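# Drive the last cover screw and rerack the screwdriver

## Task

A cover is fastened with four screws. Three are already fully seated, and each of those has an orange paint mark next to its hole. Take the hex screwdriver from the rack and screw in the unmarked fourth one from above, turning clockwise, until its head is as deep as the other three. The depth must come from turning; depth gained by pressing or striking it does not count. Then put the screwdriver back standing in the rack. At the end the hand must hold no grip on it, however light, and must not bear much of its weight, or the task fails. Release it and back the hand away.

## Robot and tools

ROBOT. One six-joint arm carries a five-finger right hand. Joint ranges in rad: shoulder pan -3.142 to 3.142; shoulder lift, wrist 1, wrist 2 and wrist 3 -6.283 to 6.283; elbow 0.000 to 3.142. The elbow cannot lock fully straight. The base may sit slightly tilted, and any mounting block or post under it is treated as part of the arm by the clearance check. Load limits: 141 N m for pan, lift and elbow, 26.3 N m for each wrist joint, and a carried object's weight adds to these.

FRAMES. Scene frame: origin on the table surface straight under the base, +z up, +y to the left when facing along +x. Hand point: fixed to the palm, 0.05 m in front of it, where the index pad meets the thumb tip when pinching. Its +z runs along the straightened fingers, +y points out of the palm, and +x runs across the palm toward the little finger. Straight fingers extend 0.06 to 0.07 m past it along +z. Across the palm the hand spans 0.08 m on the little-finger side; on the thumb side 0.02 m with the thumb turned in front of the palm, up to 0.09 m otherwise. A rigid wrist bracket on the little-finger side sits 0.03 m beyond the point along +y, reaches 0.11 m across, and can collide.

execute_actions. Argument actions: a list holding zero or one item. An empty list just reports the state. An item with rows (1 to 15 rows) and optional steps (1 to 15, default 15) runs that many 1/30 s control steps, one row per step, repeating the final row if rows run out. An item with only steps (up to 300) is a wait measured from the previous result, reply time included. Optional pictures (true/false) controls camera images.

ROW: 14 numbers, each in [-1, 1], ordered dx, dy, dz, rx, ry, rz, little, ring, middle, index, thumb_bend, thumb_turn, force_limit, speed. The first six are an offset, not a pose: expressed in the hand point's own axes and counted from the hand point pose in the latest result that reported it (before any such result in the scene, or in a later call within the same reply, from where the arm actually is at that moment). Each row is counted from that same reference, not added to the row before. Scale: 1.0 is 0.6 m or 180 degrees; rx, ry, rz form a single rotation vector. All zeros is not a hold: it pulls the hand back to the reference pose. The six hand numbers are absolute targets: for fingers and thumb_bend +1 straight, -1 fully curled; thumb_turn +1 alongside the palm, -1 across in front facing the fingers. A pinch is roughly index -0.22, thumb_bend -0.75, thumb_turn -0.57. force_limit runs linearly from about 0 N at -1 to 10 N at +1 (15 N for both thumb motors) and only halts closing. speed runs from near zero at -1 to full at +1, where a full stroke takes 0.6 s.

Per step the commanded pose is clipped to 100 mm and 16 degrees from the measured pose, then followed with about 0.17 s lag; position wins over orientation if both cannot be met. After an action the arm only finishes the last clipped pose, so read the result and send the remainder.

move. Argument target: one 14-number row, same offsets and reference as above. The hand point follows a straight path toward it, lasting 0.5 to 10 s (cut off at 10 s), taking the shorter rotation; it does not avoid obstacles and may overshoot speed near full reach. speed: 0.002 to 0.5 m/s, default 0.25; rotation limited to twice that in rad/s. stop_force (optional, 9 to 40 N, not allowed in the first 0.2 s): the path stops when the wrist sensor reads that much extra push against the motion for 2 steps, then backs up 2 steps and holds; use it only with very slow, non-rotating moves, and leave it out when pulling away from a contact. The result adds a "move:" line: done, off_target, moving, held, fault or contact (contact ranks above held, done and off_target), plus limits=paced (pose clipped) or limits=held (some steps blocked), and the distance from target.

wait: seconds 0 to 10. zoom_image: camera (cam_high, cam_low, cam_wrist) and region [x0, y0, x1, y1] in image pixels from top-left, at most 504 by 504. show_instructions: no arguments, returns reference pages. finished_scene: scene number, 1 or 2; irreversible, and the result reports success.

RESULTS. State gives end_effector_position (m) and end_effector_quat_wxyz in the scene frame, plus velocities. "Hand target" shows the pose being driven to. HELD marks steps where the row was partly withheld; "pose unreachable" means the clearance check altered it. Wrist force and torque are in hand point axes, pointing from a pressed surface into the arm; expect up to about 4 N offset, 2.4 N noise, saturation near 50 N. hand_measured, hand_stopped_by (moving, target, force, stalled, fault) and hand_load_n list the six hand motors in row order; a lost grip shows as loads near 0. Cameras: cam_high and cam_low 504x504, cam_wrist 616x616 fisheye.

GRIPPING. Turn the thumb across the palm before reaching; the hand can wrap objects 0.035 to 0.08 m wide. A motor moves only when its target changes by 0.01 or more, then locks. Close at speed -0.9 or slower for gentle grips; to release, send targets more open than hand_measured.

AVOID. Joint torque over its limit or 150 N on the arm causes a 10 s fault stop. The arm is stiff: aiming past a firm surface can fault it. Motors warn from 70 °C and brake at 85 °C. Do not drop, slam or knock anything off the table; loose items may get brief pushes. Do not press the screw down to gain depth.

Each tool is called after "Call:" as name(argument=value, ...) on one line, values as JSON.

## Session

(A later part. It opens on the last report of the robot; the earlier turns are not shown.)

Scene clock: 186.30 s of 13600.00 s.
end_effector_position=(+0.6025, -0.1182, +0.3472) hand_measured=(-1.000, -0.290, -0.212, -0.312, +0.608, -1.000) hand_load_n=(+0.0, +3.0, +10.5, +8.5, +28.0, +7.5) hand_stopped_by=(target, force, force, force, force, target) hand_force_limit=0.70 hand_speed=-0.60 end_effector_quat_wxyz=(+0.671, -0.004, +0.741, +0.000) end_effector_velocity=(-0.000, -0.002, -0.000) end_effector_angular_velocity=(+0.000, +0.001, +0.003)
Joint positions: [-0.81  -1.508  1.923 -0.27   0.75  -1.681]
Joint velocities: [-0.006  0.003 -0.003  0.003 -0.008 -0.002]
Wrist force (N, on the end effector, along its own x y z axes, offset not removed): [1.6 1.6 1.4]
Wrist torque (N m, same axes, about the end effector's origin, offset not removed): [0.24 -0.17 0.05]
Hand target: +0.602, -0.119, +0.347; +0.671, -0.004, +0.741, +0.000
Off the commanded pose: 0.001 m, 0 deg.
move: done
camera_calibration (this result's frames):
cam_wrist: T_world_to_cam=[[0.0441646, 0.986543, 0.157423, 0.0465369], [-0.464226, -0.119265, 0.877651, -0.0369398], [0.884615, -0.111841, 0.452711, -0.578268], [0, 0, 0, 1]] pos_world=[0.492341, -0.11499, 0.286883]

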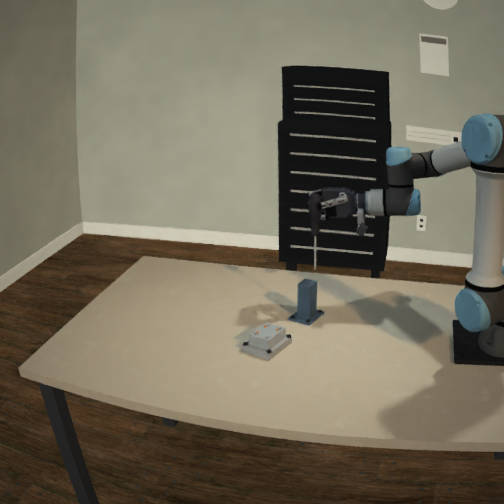

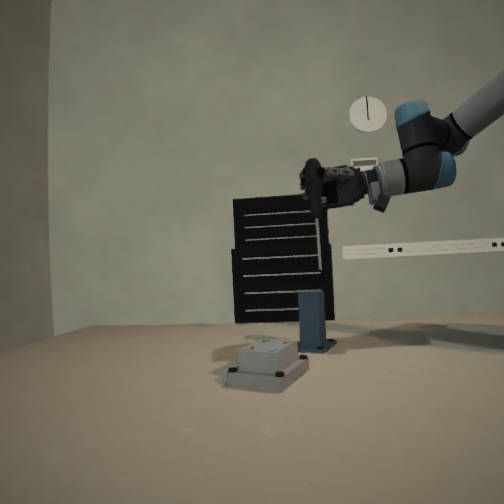

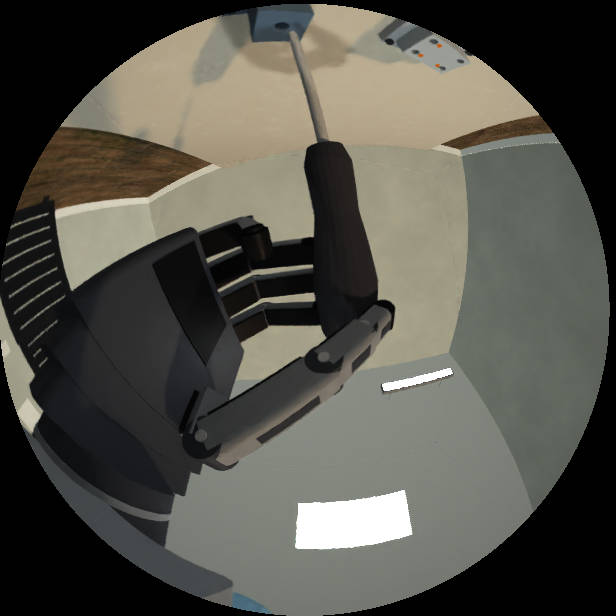

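Call:
move(target=[0.045,0,0.036,0,0,0,-1,-1,-1,-1,0.01,-1,0.7,-0.6], speed=0.05)

Call:
zoom_image(camera="cam_low", region=[280,240,350,310])

Call:
zoom_image(camera="cam_high", region=[280,240,340,300])

Call:
zoom_image(camera="cam_wrist", region=[220,0,380,160])

Scene clock: 188.43 s of 13600.00 s.
end_effector_position=(+0.6211, -0.1182, +0.3183) hand_measured=(-1.000, -0.290, -0.212, -0.312, +0.608, -1.000) hand_load_n=(+0.0, +3.0, +10.5, +8.5, +28.0, +7.5) hand_stopped_by=(target, force, force, force, force, target) hand_force_limit=0.70 hand_speed=-0.60 end_effector_quat_wxyz=(+0.671, -0.004, +0.741, +0.000) end_effector_velocity=(+0.001, -0.000, -0.002) end_effector_angular_velocity=(+0.001, +0.000, -0.000)
Joint positions: [-0.775 -1.438  1.927 -0.348  0.785 -1.673]
Joint velocities: [ 0.003  0.006 -0.    -0.005  0.003  0.001]
Wrist force (N, on the end effector, along its own x y z axes, offset not removed): [0.4 0.5 0.6]
Wrist torque (N m, same axes, about the end effector's origin, offset not removed): [0.16 0.10 -0.05]
Hand target: +0.621, -0.118, +0.318; +0.671, -0.004, +0.741, +0.000
Off the commanded pose: 0.000 m, 0 deg.
move: done
camera_calibration (this result's frames):
cam_wrist: T_world_to_cam=[[0.0441836, 0.986508, 0.157636, 0.0501786], [-0.464008, -0.119473, 0.877737, -0.00317647], [0.884729, -0.111926, 0.452469, -0.581589], [0, 0, 0, 1]] pos_world=[0.510857, -0.114976, 0.258029]

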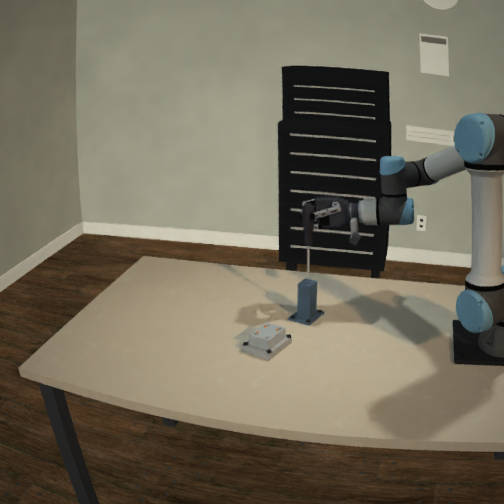

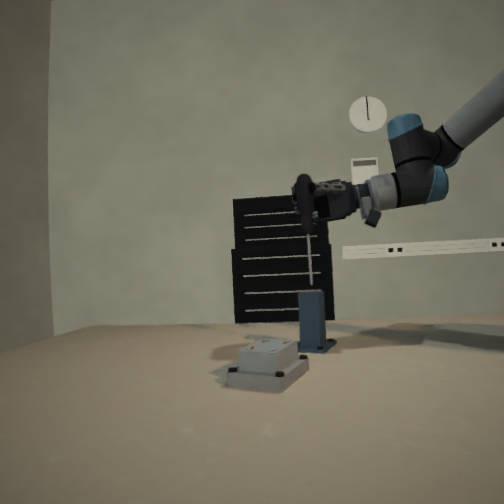

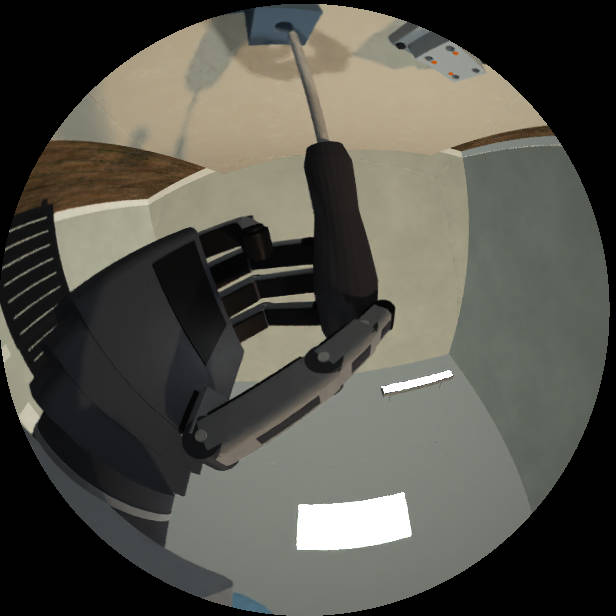

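Region (280, 240, 350, 310) of cam_low's 504x504 image, scaled by 7.200, with more detail than that image has.

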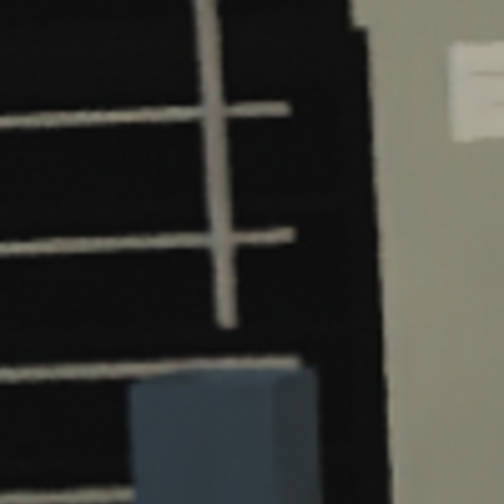

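Region (280, 240, 340, 300) of cam_high's 504x504 image, scaled by 8.400, with more detail than that image has.

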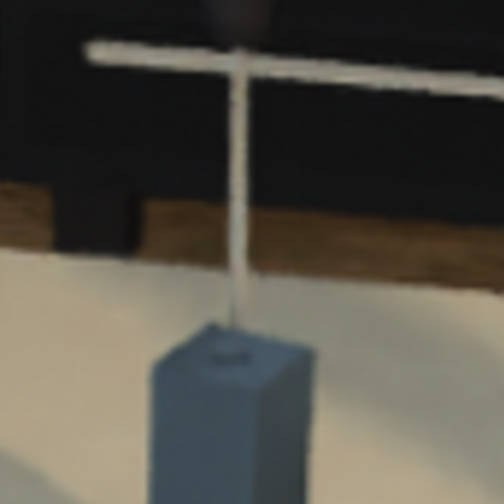

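Region (220, 0, 380, 160) of cam_wrist's 616x616 image, scaled by 3.150, with more detail than that image has.

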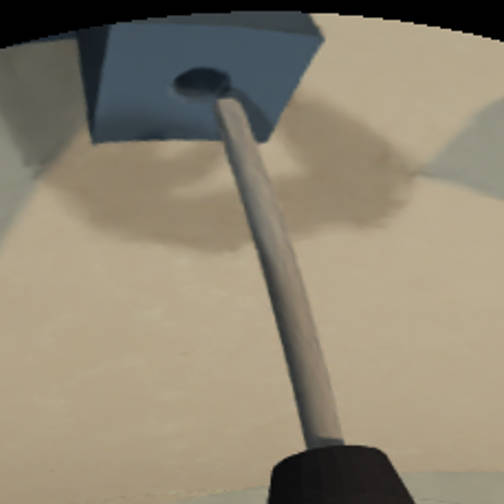

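Call:
move(target=[0.012,-0.0065,0,0,0,0,-1,-1,-1,-1,0.01,-1,0.7,-0.6], speed=0.02)

Call:
zoom_image(camera="cam_wrist", region=[220,0,380,160])

Call:
zoom_image(camera="cam_high", region=[280,240,340,300])

Scene clock: 190.73 s of 13600.00 s.
end_effector_position=(+0.6204, -0.1220, +0.3115) hand_measured=(-1.000, -0.290, -0.212, -0.312, +0.608, -1.000) hand_load_n=(+0.0, +3.0, +10.5, +8.5, +28.0, +7.5) hand_stopped_by=(target, force, force, force, force, target) hand_force_limit=0.70 hand_speed=-0.60 end_effector_quat_wxyz=(+0.671, -0.004, +0.741, +0.000) end_effector_velocity=(-0.000, -0.001, -0.002) end_effector_angular_velocity=(+0.000, +0.000, -0.000)
Joint positions: [-0.783 -1.427  1.934 -0.365  0.777 -1.675]
Joint velocities: [-0.003  0.004  0.002 -0.005 -0.003 -0.   ]
Wrist force (N, on the end effector, along its own x y z axes, offset not removed): [0.9 2.1 0.6]
Wrist torque (N m, same axes, about the end effector's origin, offset not removed): [0.41 -0.12 0.00]
Hand target: +0.620, -0.122, +0.311; +0.671, -0.004, +0.741, +0.000
Off the commanded pose: 0.000 m, 0 deg.
move: done
camera_calibration (this result's frames):
cam_wrist: T_world_to_cam=[[0.0441866, 0.986512, 0.157612, 0.0550239], [-0.463997, -0.119452, 0.877746, 0.00207846], [0.884734, -0.111916, 0.45246, -0.578326], [0, 0, 0, 1]] pos_world=[0.510198, -0.118757, 0.251173]

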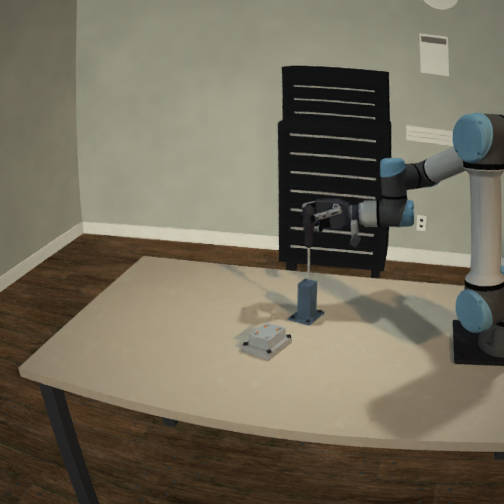

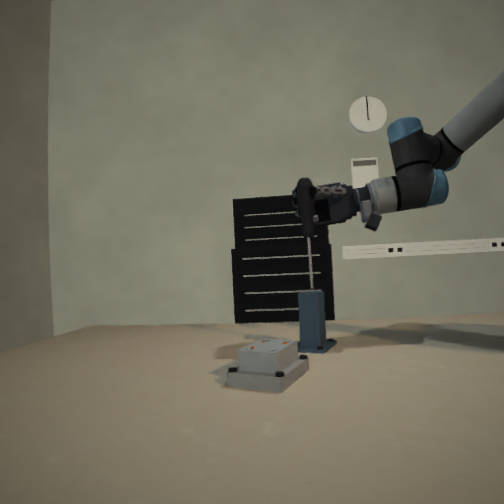

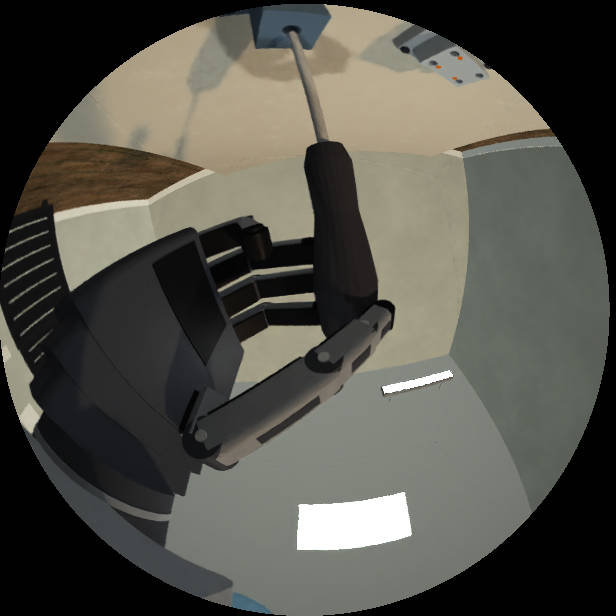

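Region (220, 0, 380, 160) of cam_wrist's 616x616 image, scaled by 3.150, with more detail than that image has.

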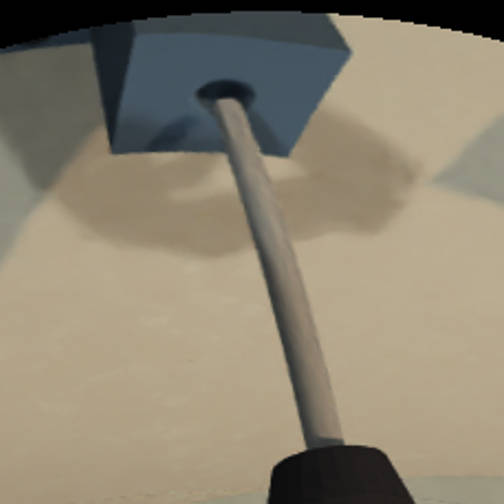

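Region (280, 240, 340, 300) of cam_high's 504x504 image, scaled by 8.400, with more detail than that image has.

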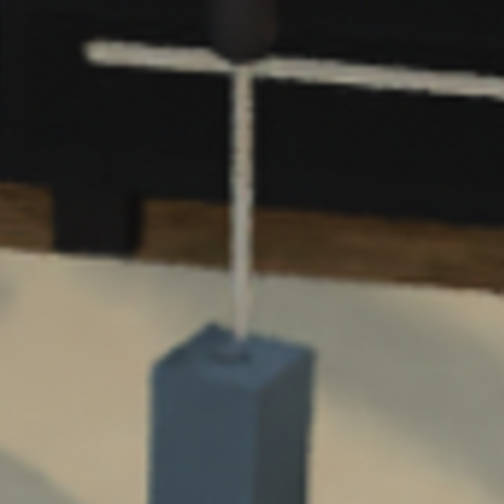

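Aligned. Descending; hand x is 6° off vertical, so a small z offset keeps the path vertical.

Call:
move(target=[0.05,0,0.007,0,0,0,-1,-1,-1,-1,0.01,-1,0.7,-0.6], speed=0.012, stop_force=9)

Call:
move(target=[0.085,0,0.010,0,0,0,-1,-1,-1,-1,0.01,-1,0.7,-0.6], speed=0.015, stop_force=9)

Scene clock: 194.23 s of 13600.00 s.
end_effector_position=(+0.6216, -0.1221, +0.2816) hand_measured=(-1.000, -0.290, -0.212, -0.312, +0.608, -1.000) hand_load_n=(+0.0, +3.0, +10.5, +8.5, +28.0, +7.5) hand_stopped_by=(target, force, force, force, force, target) hand_force_limit=0.70 hand_speed=-0.60 end_effector_quat_wxyz=(+0.671, -0.004, +0.741, +0.000) end_effector_velocity=(+0.000, -0.000, -0.003) end_effector_angular_velocity=(+0.000, +0.000, -0.001)
Joint positions: [-0.781 -1.385  1.972 -0.446  0.779 -1.675]
Joint velocities: [-0.     0.005  0.004 -0.008  0.001  0.   ]
Wrist force (N, on the end effector, along its own x y z axes, offset not removed): [1.2 2.4 0.6]
Wrist torque (N m, same axes, about the end effector's origin, offset not removed): [0.50 -0.03 0.08]
Hand target: +0.622, -0.122, +0.281; +0.671, -0.004, +0.741, +0.000
Off the commanded pose: 0.000 m, 0 deg.
move: done
camera_calibration (this result's frames):
cam_wrist: T_world_to_cam=[[0.0441872, 0.986513, 0.157608, 0.0598301], [-0.463964, -0.119453, 0.877763, 0.0287867], [0.884751, -0.11191, 0.452428, -0.56586], [0, 0, 0, 1]] pos_world=[0.511358, -0.11891, 0.221313]

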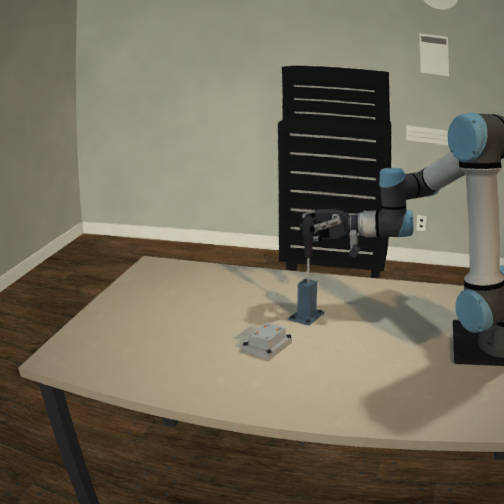

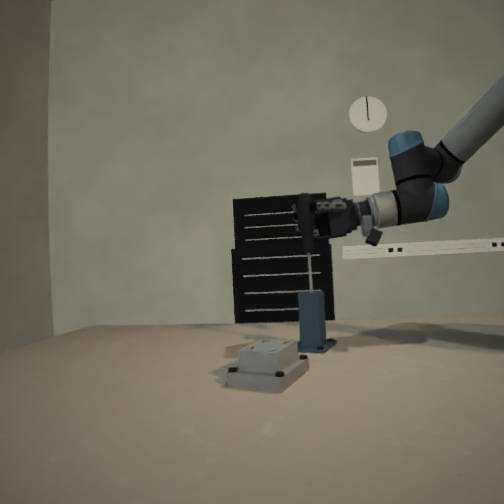

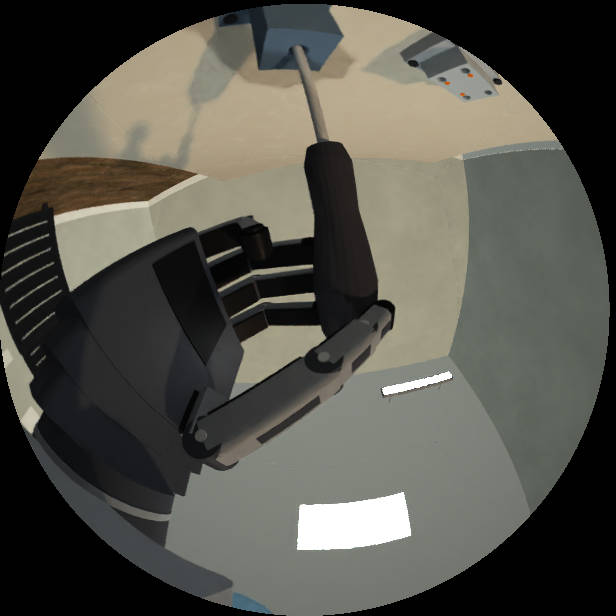

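Scene clock: 197.90 s of 13600.00 s.
end_effector_position=(+0.6224, -0.1224, +0.2307) hand_measured=(-1.000, -0.290, -0.212, -0.312, +0.608, -1.000) hand_load_n=(+0.0, +3.0, +10.5, +8.5, +28.0, +7.5) hand_stopped_by=(target, force, force, force, force, target) hand_force_limit=0.70 hand_speed=-0.60 end_effector_quat_wxyz=(+0.671, -0.004, +0.742, +0.000) end_effector_velocity=(-0.000, -0.000, -0.003) end_effector_angular_velocity=(-0.000, -0.001, +0.000)
Joint positions: [-0.779 -1.303  2.029 -0.585  0.78  -1.674]
Joint velocities: [-0.     0.005  0.003 -0.01  -0.001  0.   ]
Wrist force (N, on the end effector, along its own x y z axes, offset not removed): [0.8 2.7 1.6]
Wrist torque (N m, same axes, about the end effector's origin, offset not removed): [0.41 -0.08 0.03]
Hand target: +0.622, -0.122, +0.230; +0.671, -0.004, +0.741, +0.000
Off the commanded pose: 0.000 m, 0 deg.
move: done
camera_calibration (this result's frames):
cam_wrist: T_world_to_cam=[[0.0441892, 0.986514, 0.157602, 0.0680814], [-0.463926, -0.119451, 0.877784, 0.0738553], [0.884771, -0.111904, 0.452391, -0.543599], [0, 0, 0, 1]] pos_world=[0.512216, -0.119172, 0.17036]

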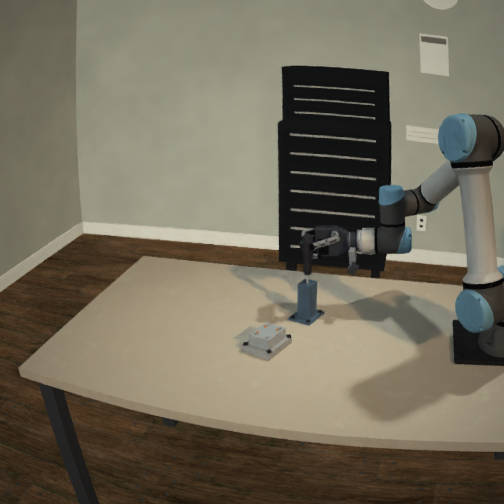

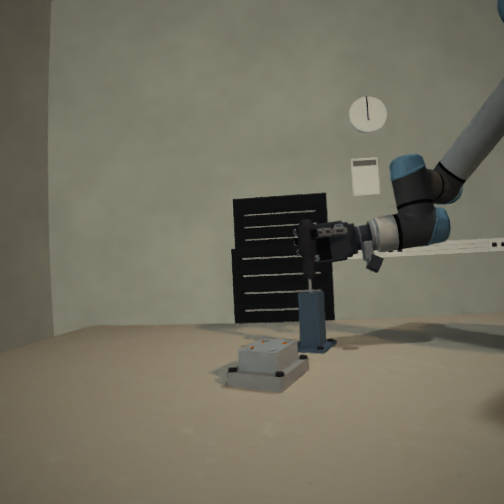

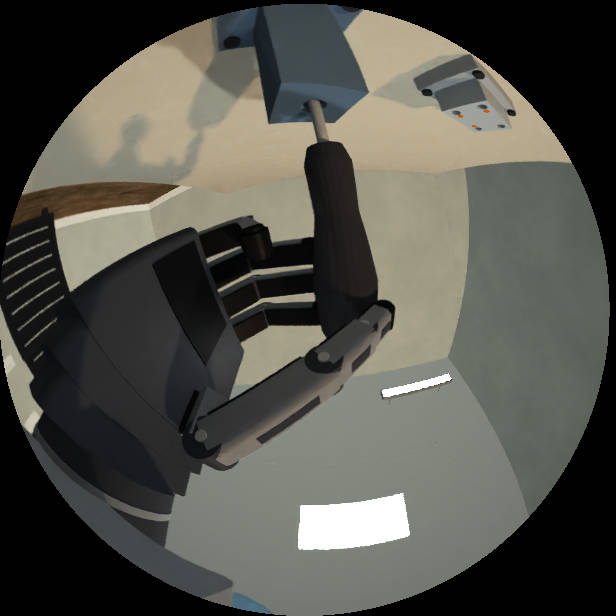

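Call:
move(target=[0.012,0,0.002,0,0,0,0,0,0,0,1,-1,0.7,-0.7], speed=0.01)

Call:
move(target=[0,0,0,0,0,0,1,1,1,1,1,1,0.7,0.3])

Call:
move(target=[0,-0.08,0,0,0,0,1,1,1,1,1,1,0.7,0.3], speed=0.1)

Scene clock: 201.40 s of 13600.00 s.
end_effector_position=(+0.6229, -0.1224, +0.2234) hand_measured=(+0.000, +0.000, +0.000, +0.000, +1.000, -1.000) hand_load_n=(+0.0, +0.0, +0.0, +0.0, +0.0, +0.0) hand_stopped_by=(target, target, target, target, target, target) hand_force_limit=0.70 hand_speed=-0.70 end_effector_quat_wxyz=(+0.671, -0.004, +0.742, +0.000) end_effector_velocity=(+0.000, -0.001, +0.000) end_effector_angular_velocity=(-0.001, -0.001, -0.002)
Joint positions: [-0.778 -1.289  2.034 -0.604  0.781 -1.674]
Joint velocities: [-0.    -0.     0.    -0.001  0.001  0.   ]
Wrist force (N, on the end effector, along its own x y z axes, offset not removed): [-0.5 2.4 1.5]
Wrist torque (N m, same axes, about the end effector's origin, offset not removed): [0.37 0.06 -0.04]
Hand target: +0.623, -0.122, +0.223; +0.671, -0.004, +0.742, +0.000
Off the commanded pose: 0.000 m, 0 deg.
move: done
camera_calibration (this result's frames):
cam_wrist: T_world_to_cam=[[0.0441891, 0.986513, 0.157602, 0.0692439], [-0.463926, -0.119451, 0.877784, 0.080467], [0.884771, -0.111904, 0.452391, -0.540726], [0, 0, 0, 1]] pos_world=[0.51269, -0.119208, 0.163074]

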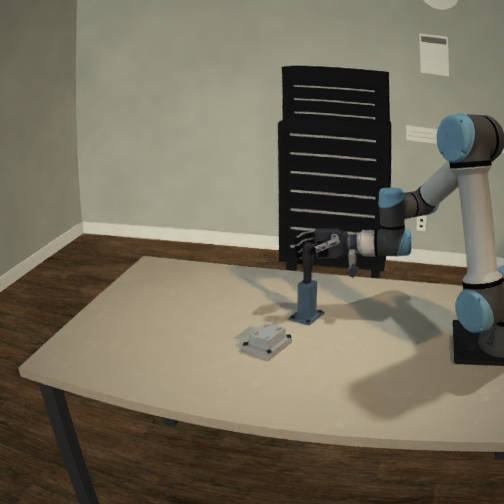

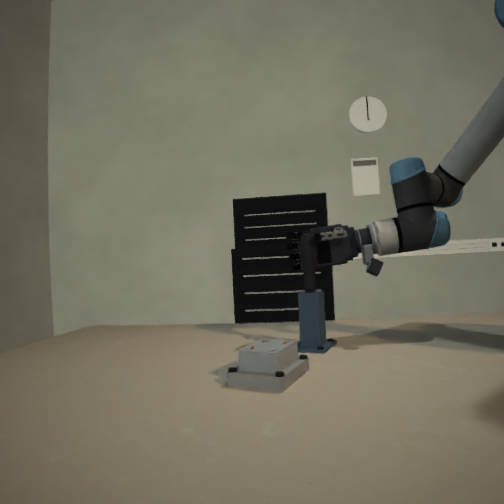

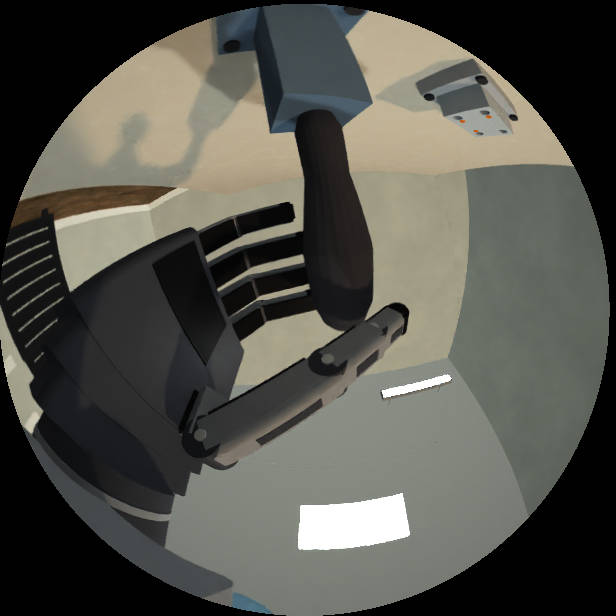

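Scene clock: 202.77 s of 13600.00 s.
end_effector_position=(+0.6229, -0.1224, +0.2234) hand_measured=(+1.000, +1.000, +1.000, +1.000, +1.000, +1.000) hand_load_n=(+0.0, +0.0, +0.0, +0.0, +0.0, +0.0) hand_stopped_by=(target, target, target, target, target, target) hand_force_limit=0.70 hand_speed=0.30 end_effector_quat_wxyz=(+0.671, -0.004, +0.742, +0.000) end_effector_velocity=(-0.000, +0.000, -0.000) end_effector_angular_velocity=(+0.000, +0.000, +0.001)
Joint positions: [-0.778 -1.289  2.034 -0.604  0.781 -1.674]
Joint velocities: [-0.     0.     0.     0.    -0.001 -0.   ]
Wrist force (N, on the end effector, along its own x y z axes, offset not removed): [0.3 2.1 1.1]
Wrist torque (N m, same axes, about the end effector's origin, offset not removed): [0.40 -0.08 0.08]
Hand target: +0.623, -0.122, +0.223; +0.671, -0.004, +0.742, +0.000
Off the commanded pose: 0.000 m, 0 deg.
move: done
camera_calibration (this result's frames):
cam_wrist: T_world_to_cam=[[0.0441913, 0.986513, 0.157606, 0.0692416], [-0.463925, -0.119453, 0.877784, 0.0804671], [0.884771, -0.111908, 0.45239, -0.540726], [0, 0, 0, 1]] pos_world=[0.51269, -0.119207, 0.163073]

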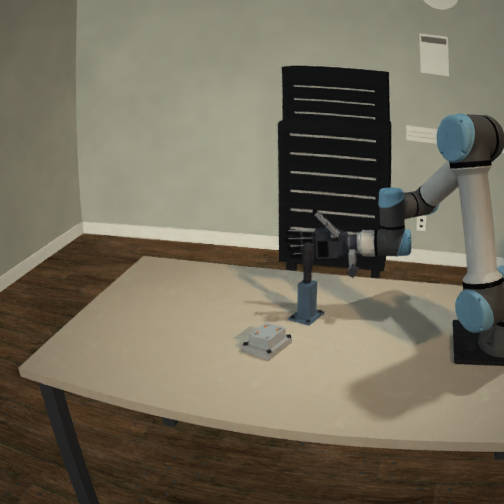

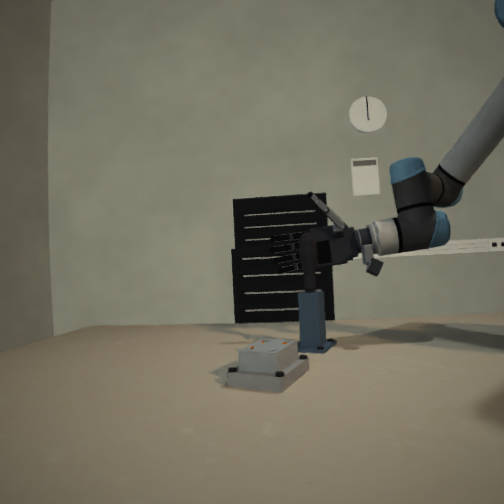

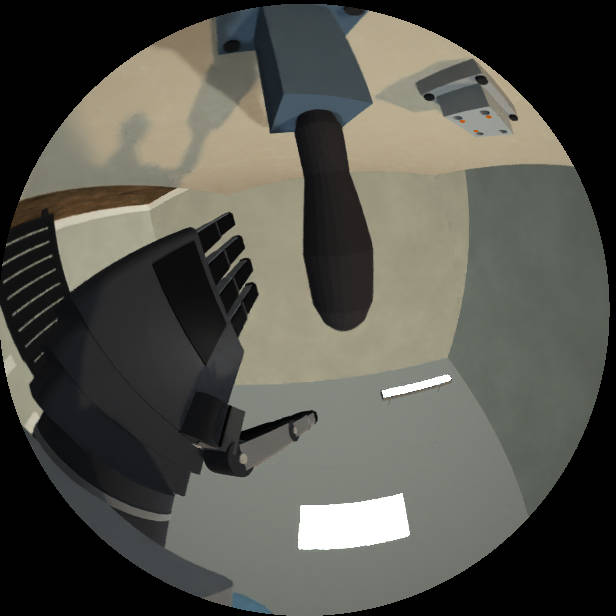

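Scene clock: 203.77 s of 13600.00 s.
end_effector_position=(+0.6231, -0.1701, +0.2236) hand_measured=(+1.000, +1.000, +1.000, +1.000, +1.000, +1.000) hand_load_n=(+0.0, +0.0, +0.0, +0.0, +0.0, +0.0) hand_stopped_by=(target, target, target, target, target, target) hand_force_limit=0.70 hand_speed=0.30 end_effector_quat_wxyz=(+0.671, -0.004, +0.741, +0.000) end_effector_velocity=(+0.000, -0.003, +0.000) end_effector_angular_velocity=(-0.001, +0.000, +0.000)
Joint positions: [-0.858 -1.239  1.963 -0.57   0.703 -1.691]
Joint velocities: [-0.004  0.004 -0.006  0.003 -0.004 -0.002]
Wrist force (N, on the end effector, along its own x y z axes, offset not removed): [-0.5 1.2 0.8]
Wrist torque (N m, same axes, about the end effector's origin, offset not removed): [0.29 0.05 0.08]
Hand target: +0.623, -0.170, +0.224; +0.671, -0.004, +0.742, +0.000
Off the commanded pose: 0.000 m, 0 deg.
move: done
camera_calibration (this result's frames):
cam_wrist: T_world_to_cam=[[0.0442729, 0.986515, 0.157571, 0.116148], [-0.463967, -0.11938, 0.877771, 0.0747102], [0.884745, -0.111969, 0.452425, -0.546337], [0, 0, 0, 1]] pos_world=[0.51289, -0.166835, 0.163297]

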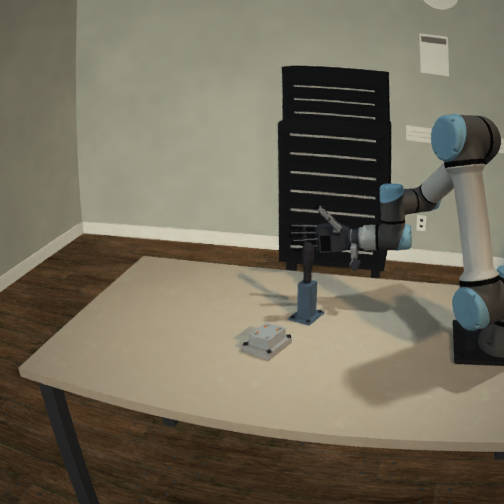

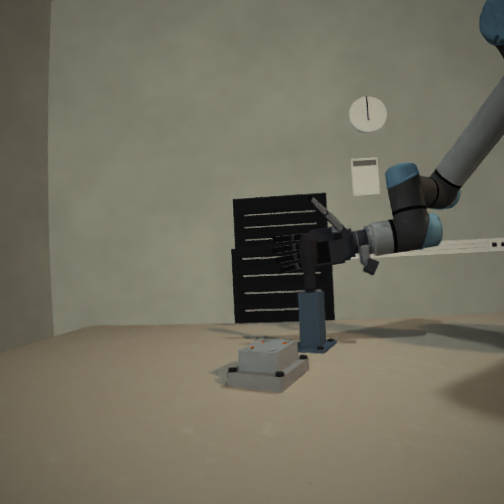

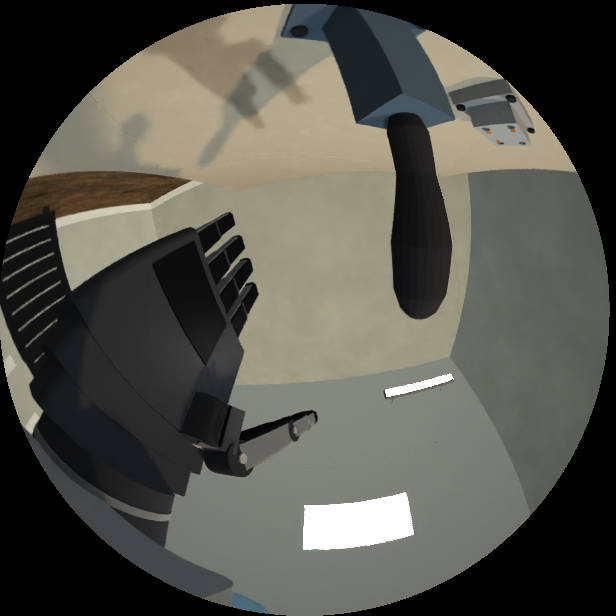

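Call:
move(target=[0.033,0.03,0.055,0,-0.0315,0,0.6,0.6,0.6,0.6,1,1,1,0.3], speed=0.1)

Call:
move(target=[0,0.124,0,0,0,0,0.6,0.6,0.6,0.6,1,1,1,0.3], speed=0.06)

Scene clock: 206.43 s of 13600.00 s.
end_effector_position=(+0.6536, -0.1521, +0.2007) hand_measured=(+0.600, +0.600, +0.600, +0.600, +1.000, +1.000) hand_load_n=(+0.0, +0.0, +0.0, +0.0, +0.0, +0.0) hand_stopped_by=(target, target, target, target, target, target) hand_force_limit=1.00 hand_speed=0.30 end_effector_quat_wxyz=(+0.706, -0.004, +0.708, +0.000) end_effector_velocity=(+0.002, +0.001, -0.002) end_effector_angular_velocity=(+0.001, -0.007, -0.001)
Joint positions: [-0.774 -1.147  1.985 -0.836  0.781 -1.575]
Joint velocities: [ 0.005  0.008  0.001 -0.019  0.007  0.008]
Wrist force (N, on the end effector, along its own x y z axes, offset not removed): [0.0 2.1 1.7]
Wrist torque (N m, same axes, about the end effector's origin, offset not removed): [0.25 -0.08 0.10]
Hand target: +0.654, -0.152, +0.200; +0.707, -0.004, +0.707, +0.000
Off the commanded pose: 0.000 m, 0 deg.
move: done
camera_calibration (this result's frames):
cam_wrist: T_world_to_cam=[[0.0279717, 0.986461, 0.161594, 0.110542], [-0.547357, -0.120153, 0.828229, 0.175435], [0.836432, -0.111616, 0.536585, -0.546185], [0, 0, 0, 1]] pos_world=[0.54978, -0.14893, 0.129911]

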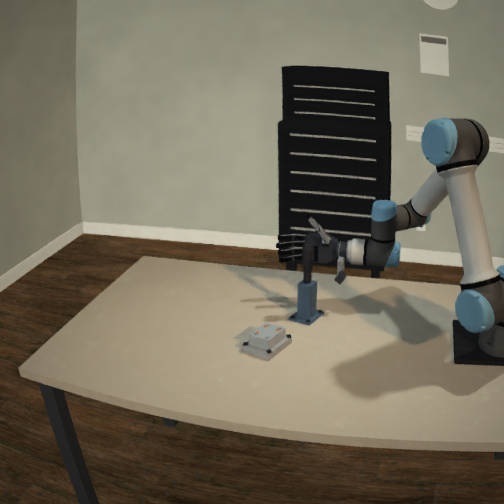

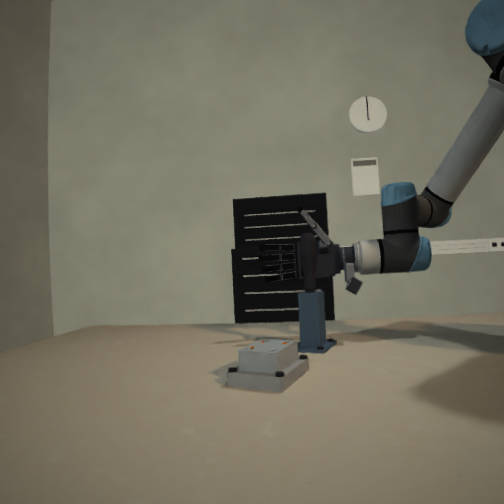

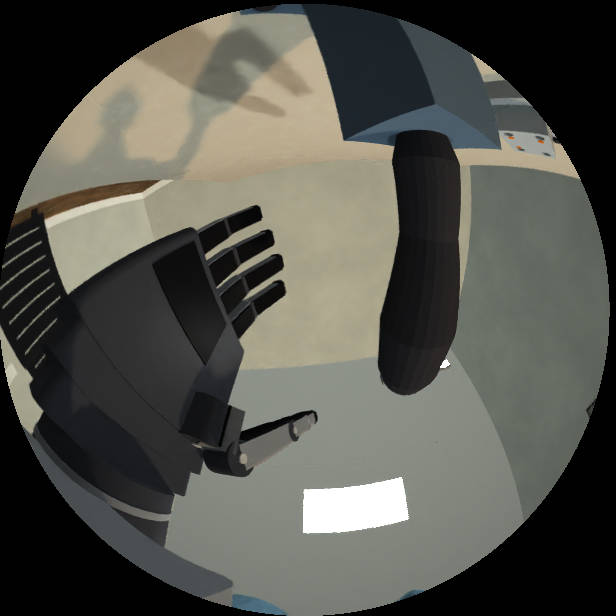

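Scene clock: 208.13 s of 13600.00 s.
end_effector_position=(+0.6532, -0.0780, +0.2003) hand_measured=(+0.600, +0.600, +0.600, +0.600, +1.000, +1.000) hand_load_n=(+0.0, +0.0, +0.0, +0.0, +0.0, +0.0) hand_stopped_by=(target, target, target, target, target, target) hand_force_limit=1.00 hand_speed=0.30 end_effector_quat_wxyz=(+0.706, -0.004, +0.708, +0.001) end_effector_velocity=(-0.000, +0.002, -0.000) end_effector_angular_velocity=(+0.000, -0.000, -0.001)
Joint positions: [-0.642 -1.201  2.074 -0.872  0.912 -1.575]
Joint velocities: [ 0.004 -0.001  0.003 -0.002  0.005  0.   ]
Wrist force (N, on the end effector, along its own x y z axes, offset not removed): [-0.4 1.7 1.3]
Wrist torque (N m, same axes, about the end effector's origin, offset not removed): [0.28 0.11 0.00]
Hand target: +0.653, -0.078, +0.200; +0.706, -0.004, +0.708, +0.001
Off the commanded pose: 0.000 m, 0 deg.
move: done
camera_calibration (this result's frames):
cam_wrist: T_world_to_cam=[[0.0279068, 0.986449, 0.161678, 0.0375413], [-0.547401, -0.120253, 0.828186, 0.184459], [0.836405, -0.111615, 0.536627, -0.53742], [0, 0, 0, 1]] pos_world=[0.549426, -0.0748349, 0.129558]

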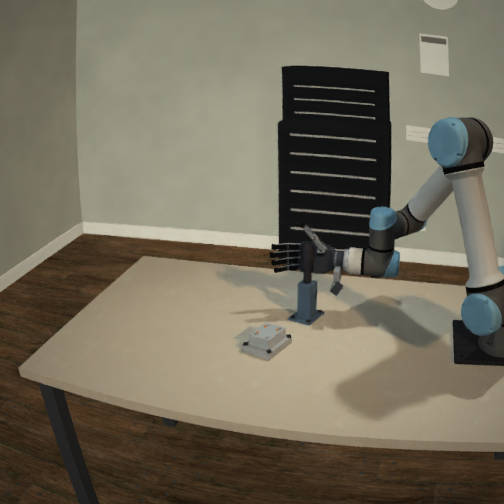

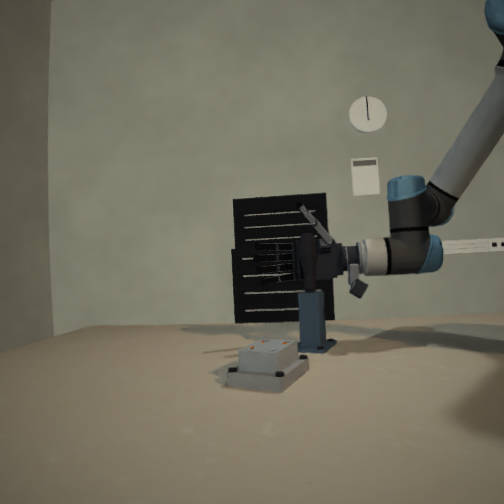

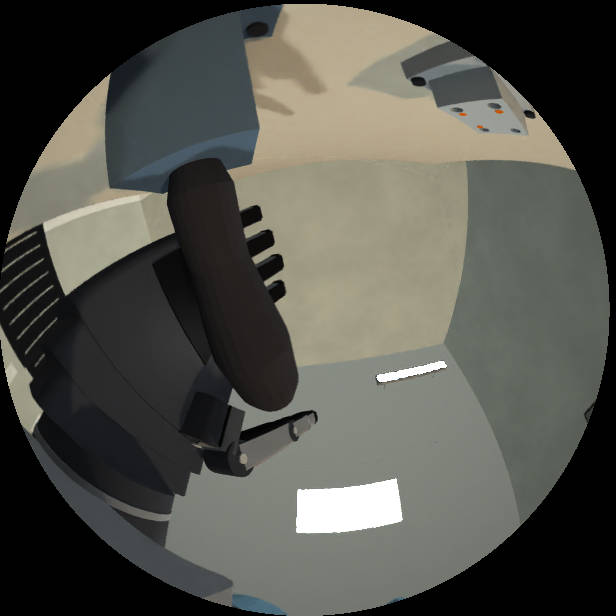

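Call:
execute_actions(actions=[{"rows":[[0,0,0,0,0,0,-1,-1,-1,-1,1,1,1,0.3]],"steps":15}])

Call:
wait(seconds=1)

Scene clock: 211.90 s of 13600.00 s.
end_effector_position=(+0.6532, -0.0779, +0.2003) hand_measured=(-0.260, -0.260, -0.260, -0.260, +1.000, +1.000) hand_load_n=(+0.0, +0.0, +0.0, +0.0, +0.0, +0.0) hand_stopped_by=(moving, moving, moving, moving, target, target) hand_force_limit=1.00 hand_speed=0.30 end_effector_quat_wxyz=(+0.706, -0.004, +0.708, +0.001) end_effector_velocity=(+0.000, -0.000, +0.000) end_effector_angular_velocity=(-0.000, -0.000, -0.000)
Joint positions: [-0.642 -1.201  2.074 -0.872  0.912 -1.575]
Joint velocities: [-0.001  0.    -0.001  0.    -0.    -0.   ]
Wrist force (N, on the end effector, along its own x y z axes, offset not removed): [-0.6 1.7 1.6]
Wrist torque (N m, same axes, about the end effector's origin, offset not removed): [0.29 0.04 -0.04]
Hand target: +0.653, -0.078, +0.200; +0.706, -0.004, +0.708, +0.001
Off the commanded pose: 0.000 m, 0 deg.
Steps of this call (steps 1 to 90: nothing new was sent; then 0.27 s passed at rest; steps 91 to 105: all 15 steps of this action). Readings (end_effector_position | what the end effector reports):
91: (+0.6532, -0.0777, +0.2003) | hand_measured=(+0.600, +0.600, +0.600, +0.600, +1.000, +1.000) hand_load_n=(+0.0, +0.0, +0.0, +0.0, +0.0, +0.0) hand_stopped_by=(moving, moving, moving, moving, target, target) hand_force_limit=1.00 hand_speed=0.30
92: (+0.6532, -0.0777, +0.2003) | hand_measured=(+0.600, +0.600, +0.600, +0.600, +1.000, +1.000) hand_load_n=(+0.0, +0.0, +0.0, +0.0, +0.0, +0.0) hand_stopped_by=(moving, moving, moving, moving, target, target) hand_force_limit=1.00 hand_speed=0.30
94: (+0.6532, -0.0777, +0.2003) | hand_measured=(+0.534, +0.534, +0.534, +0.534, +1.000, +1.000) hand_load_n=(+0.0, -0.5, -0.5, -0.5, +0.0, +0.0) hand_stopped_by=(moving, moving, moving, moving, target, target) hand_force_limit=1.00 hand_speed=0.30
98: (+0.6532, -0.0778, +0.2003) | hand_measured=(+0.246, +0.246, +0.246, +0.246, +1.000, +1.000) hand_load_n=(+0.0, +0.0, -0.5, -0.5, +0.0, +0.0) hand_stopped_by=(moving, moving, moving, moving, target, target) hand_force_limit=1.00 hand_speed=0.30
105: the state above
camera_calibration (this result's frames):
cam_wrist: T_world_to_cam=[[0.0278486, 0.98644, 0.161741, 0.0374703], [-0.547342, -0.120344, 0.828211, 0.184437], [0.836445, -0.111592, 0.536569, -0.537336], [0, 0, 0, 1]] pos_world=[0.549358, -0.0747286, 0.129505]

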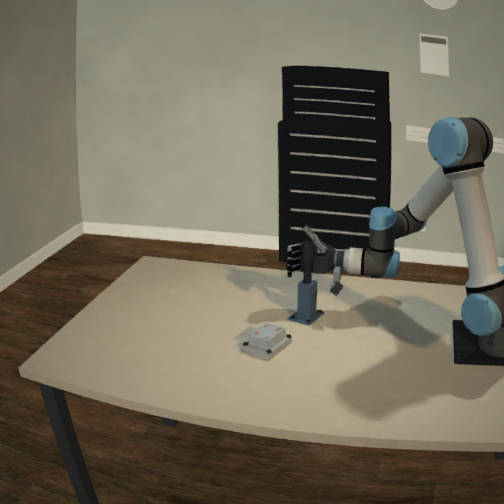

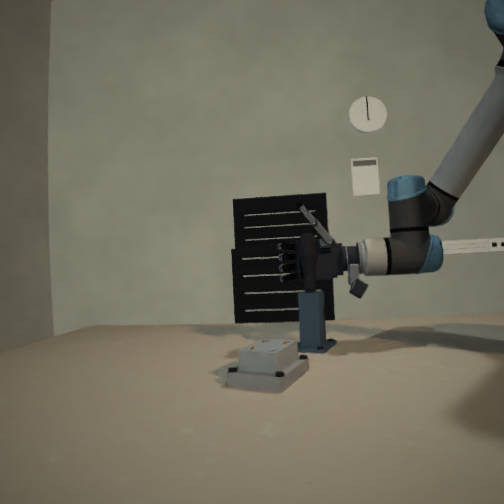

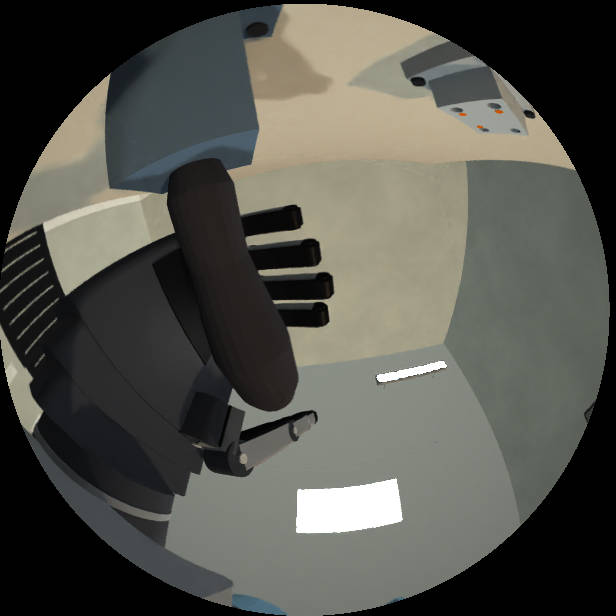

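Scene clock: 212.90 s of 13600.00 s.
end_effector_position=(+0.6532, -0.0780, +0.2004) hand_measured=(-1.000, -0.998, -0.966, -0.988, +1.000, +1.000) hand_load_n=(+0.0, +6.0, +12.0, +11.0, +0.0, +0.0) hand_stopped_by=(target, target, force, force, target, target) hand_force_limit=1.00 hand_speed=0.30 end_effector_quat_wxyz=(+0.706, -0.004, +0.708, +0.001) end_effector_velocity=(+0.000, +0.000, +0.000) end_effector_angular_velocity=(-0.000, -0.000, -0.000)
Joint positions: [-0.642 -1.201  2.074 -0.872  0.912 -1.575]
Joint velocities: [ 0.    -0.    -0.    -0.     0.001 -0.   ]
Wrist force (N, on the end effector, along its own x y z axes, offset not removed): [-2.4 8.7 10.0]
Wrist torque (N m, same axes, about the end effector's origin, offset not removed): [0.49 -0.21 0.29]
Hand target: +0.653, -0.078, +0.200; +0.706, -0.004, +0.708, +0.001
Off the commanded pose: 0.000 m, 0 deg.
Steps of this call (steps 1 to 30: nothing new was sent). Readings (end_effector_position | what the end effector reports):
1: (+0.6532, -0.0779, +0.2003) | hand_measured=(-0.332, -0.332, -0.332, -0.332, +1.000, +1.000) hand_load_n=(+0.0, +0.0, +0.0, +0.0, +0.0, +0.0) hand_stopped_by=(moving, moving, moving, moving, target, target) hand_force_limit=1.00 hand_speed=0.30
2: (+0.6532, -0.0780, +0.2003) | hand_measured=(-0.404, -0.404, -0.404, -0.404, +1.000, +1.000) hand_load_n=(+0.0, +0.0, +0.0, +0.0, +0.0, +0.0) hand_stopped_by=(moving, moving, moving, moving, target, target) hand_force_limit=1.00 hand_speed=0.30
4: (+0.6532, -0.0780, +0.2003) | hand_measured=(-0.548, -0.548, -0.548, -0.548, +1.000, +1.000) hand_load_n=(+0.0, +0.0, +0.0, +0.0, +0.0, +0.0) hand_stopped_by=(moving, moving, moving, moving, target, target) hand_force_limit=1.00 hand_speed=0.30
8: (+0.6532, -0.0780, +0.2003) | hand_measured=(-0.838, -0.838, -0.838, -0.838, +1.000, +1.000) hand_load_n=(+0.0, +0.0, +0.0, +0.0, +0.0, +0.0) hand_stopped_by=(moving, moving, moving, moving, target, target) hand_force_limit=1.00 hand_speed=0.30
30: the state above
camera_calibration (this result's frames):
cam_wrist: T_world_to_cam=[[0.0278928, 0.986449, 0.16168, 0.0375478], [-0.547419, -0.120259, 0.828173, 0.184466], [0.836394, -0.111607, 0.536646, -0.53743], [0, 0, 0, 1]] pos_world=[0.549436, -0.0748359, 0.129569]

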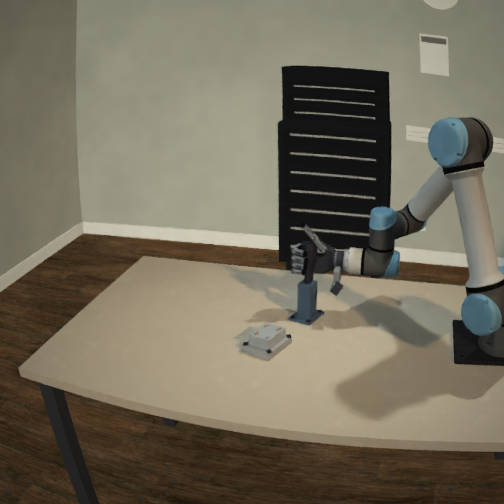

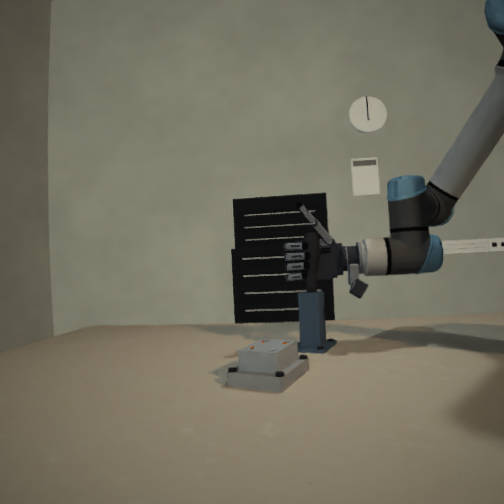

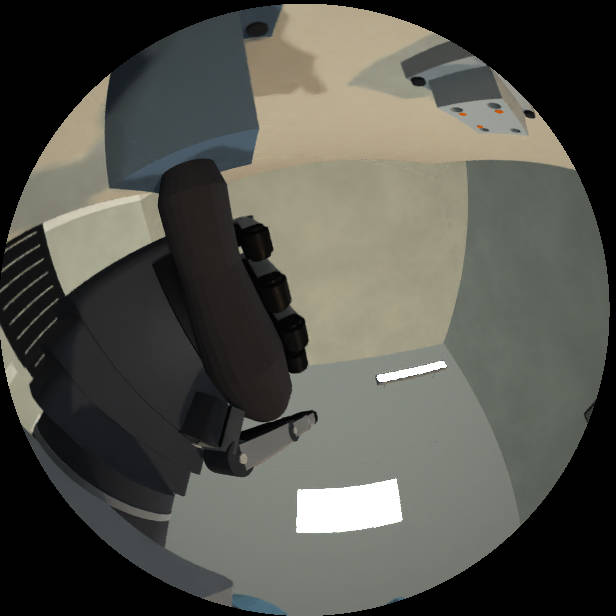

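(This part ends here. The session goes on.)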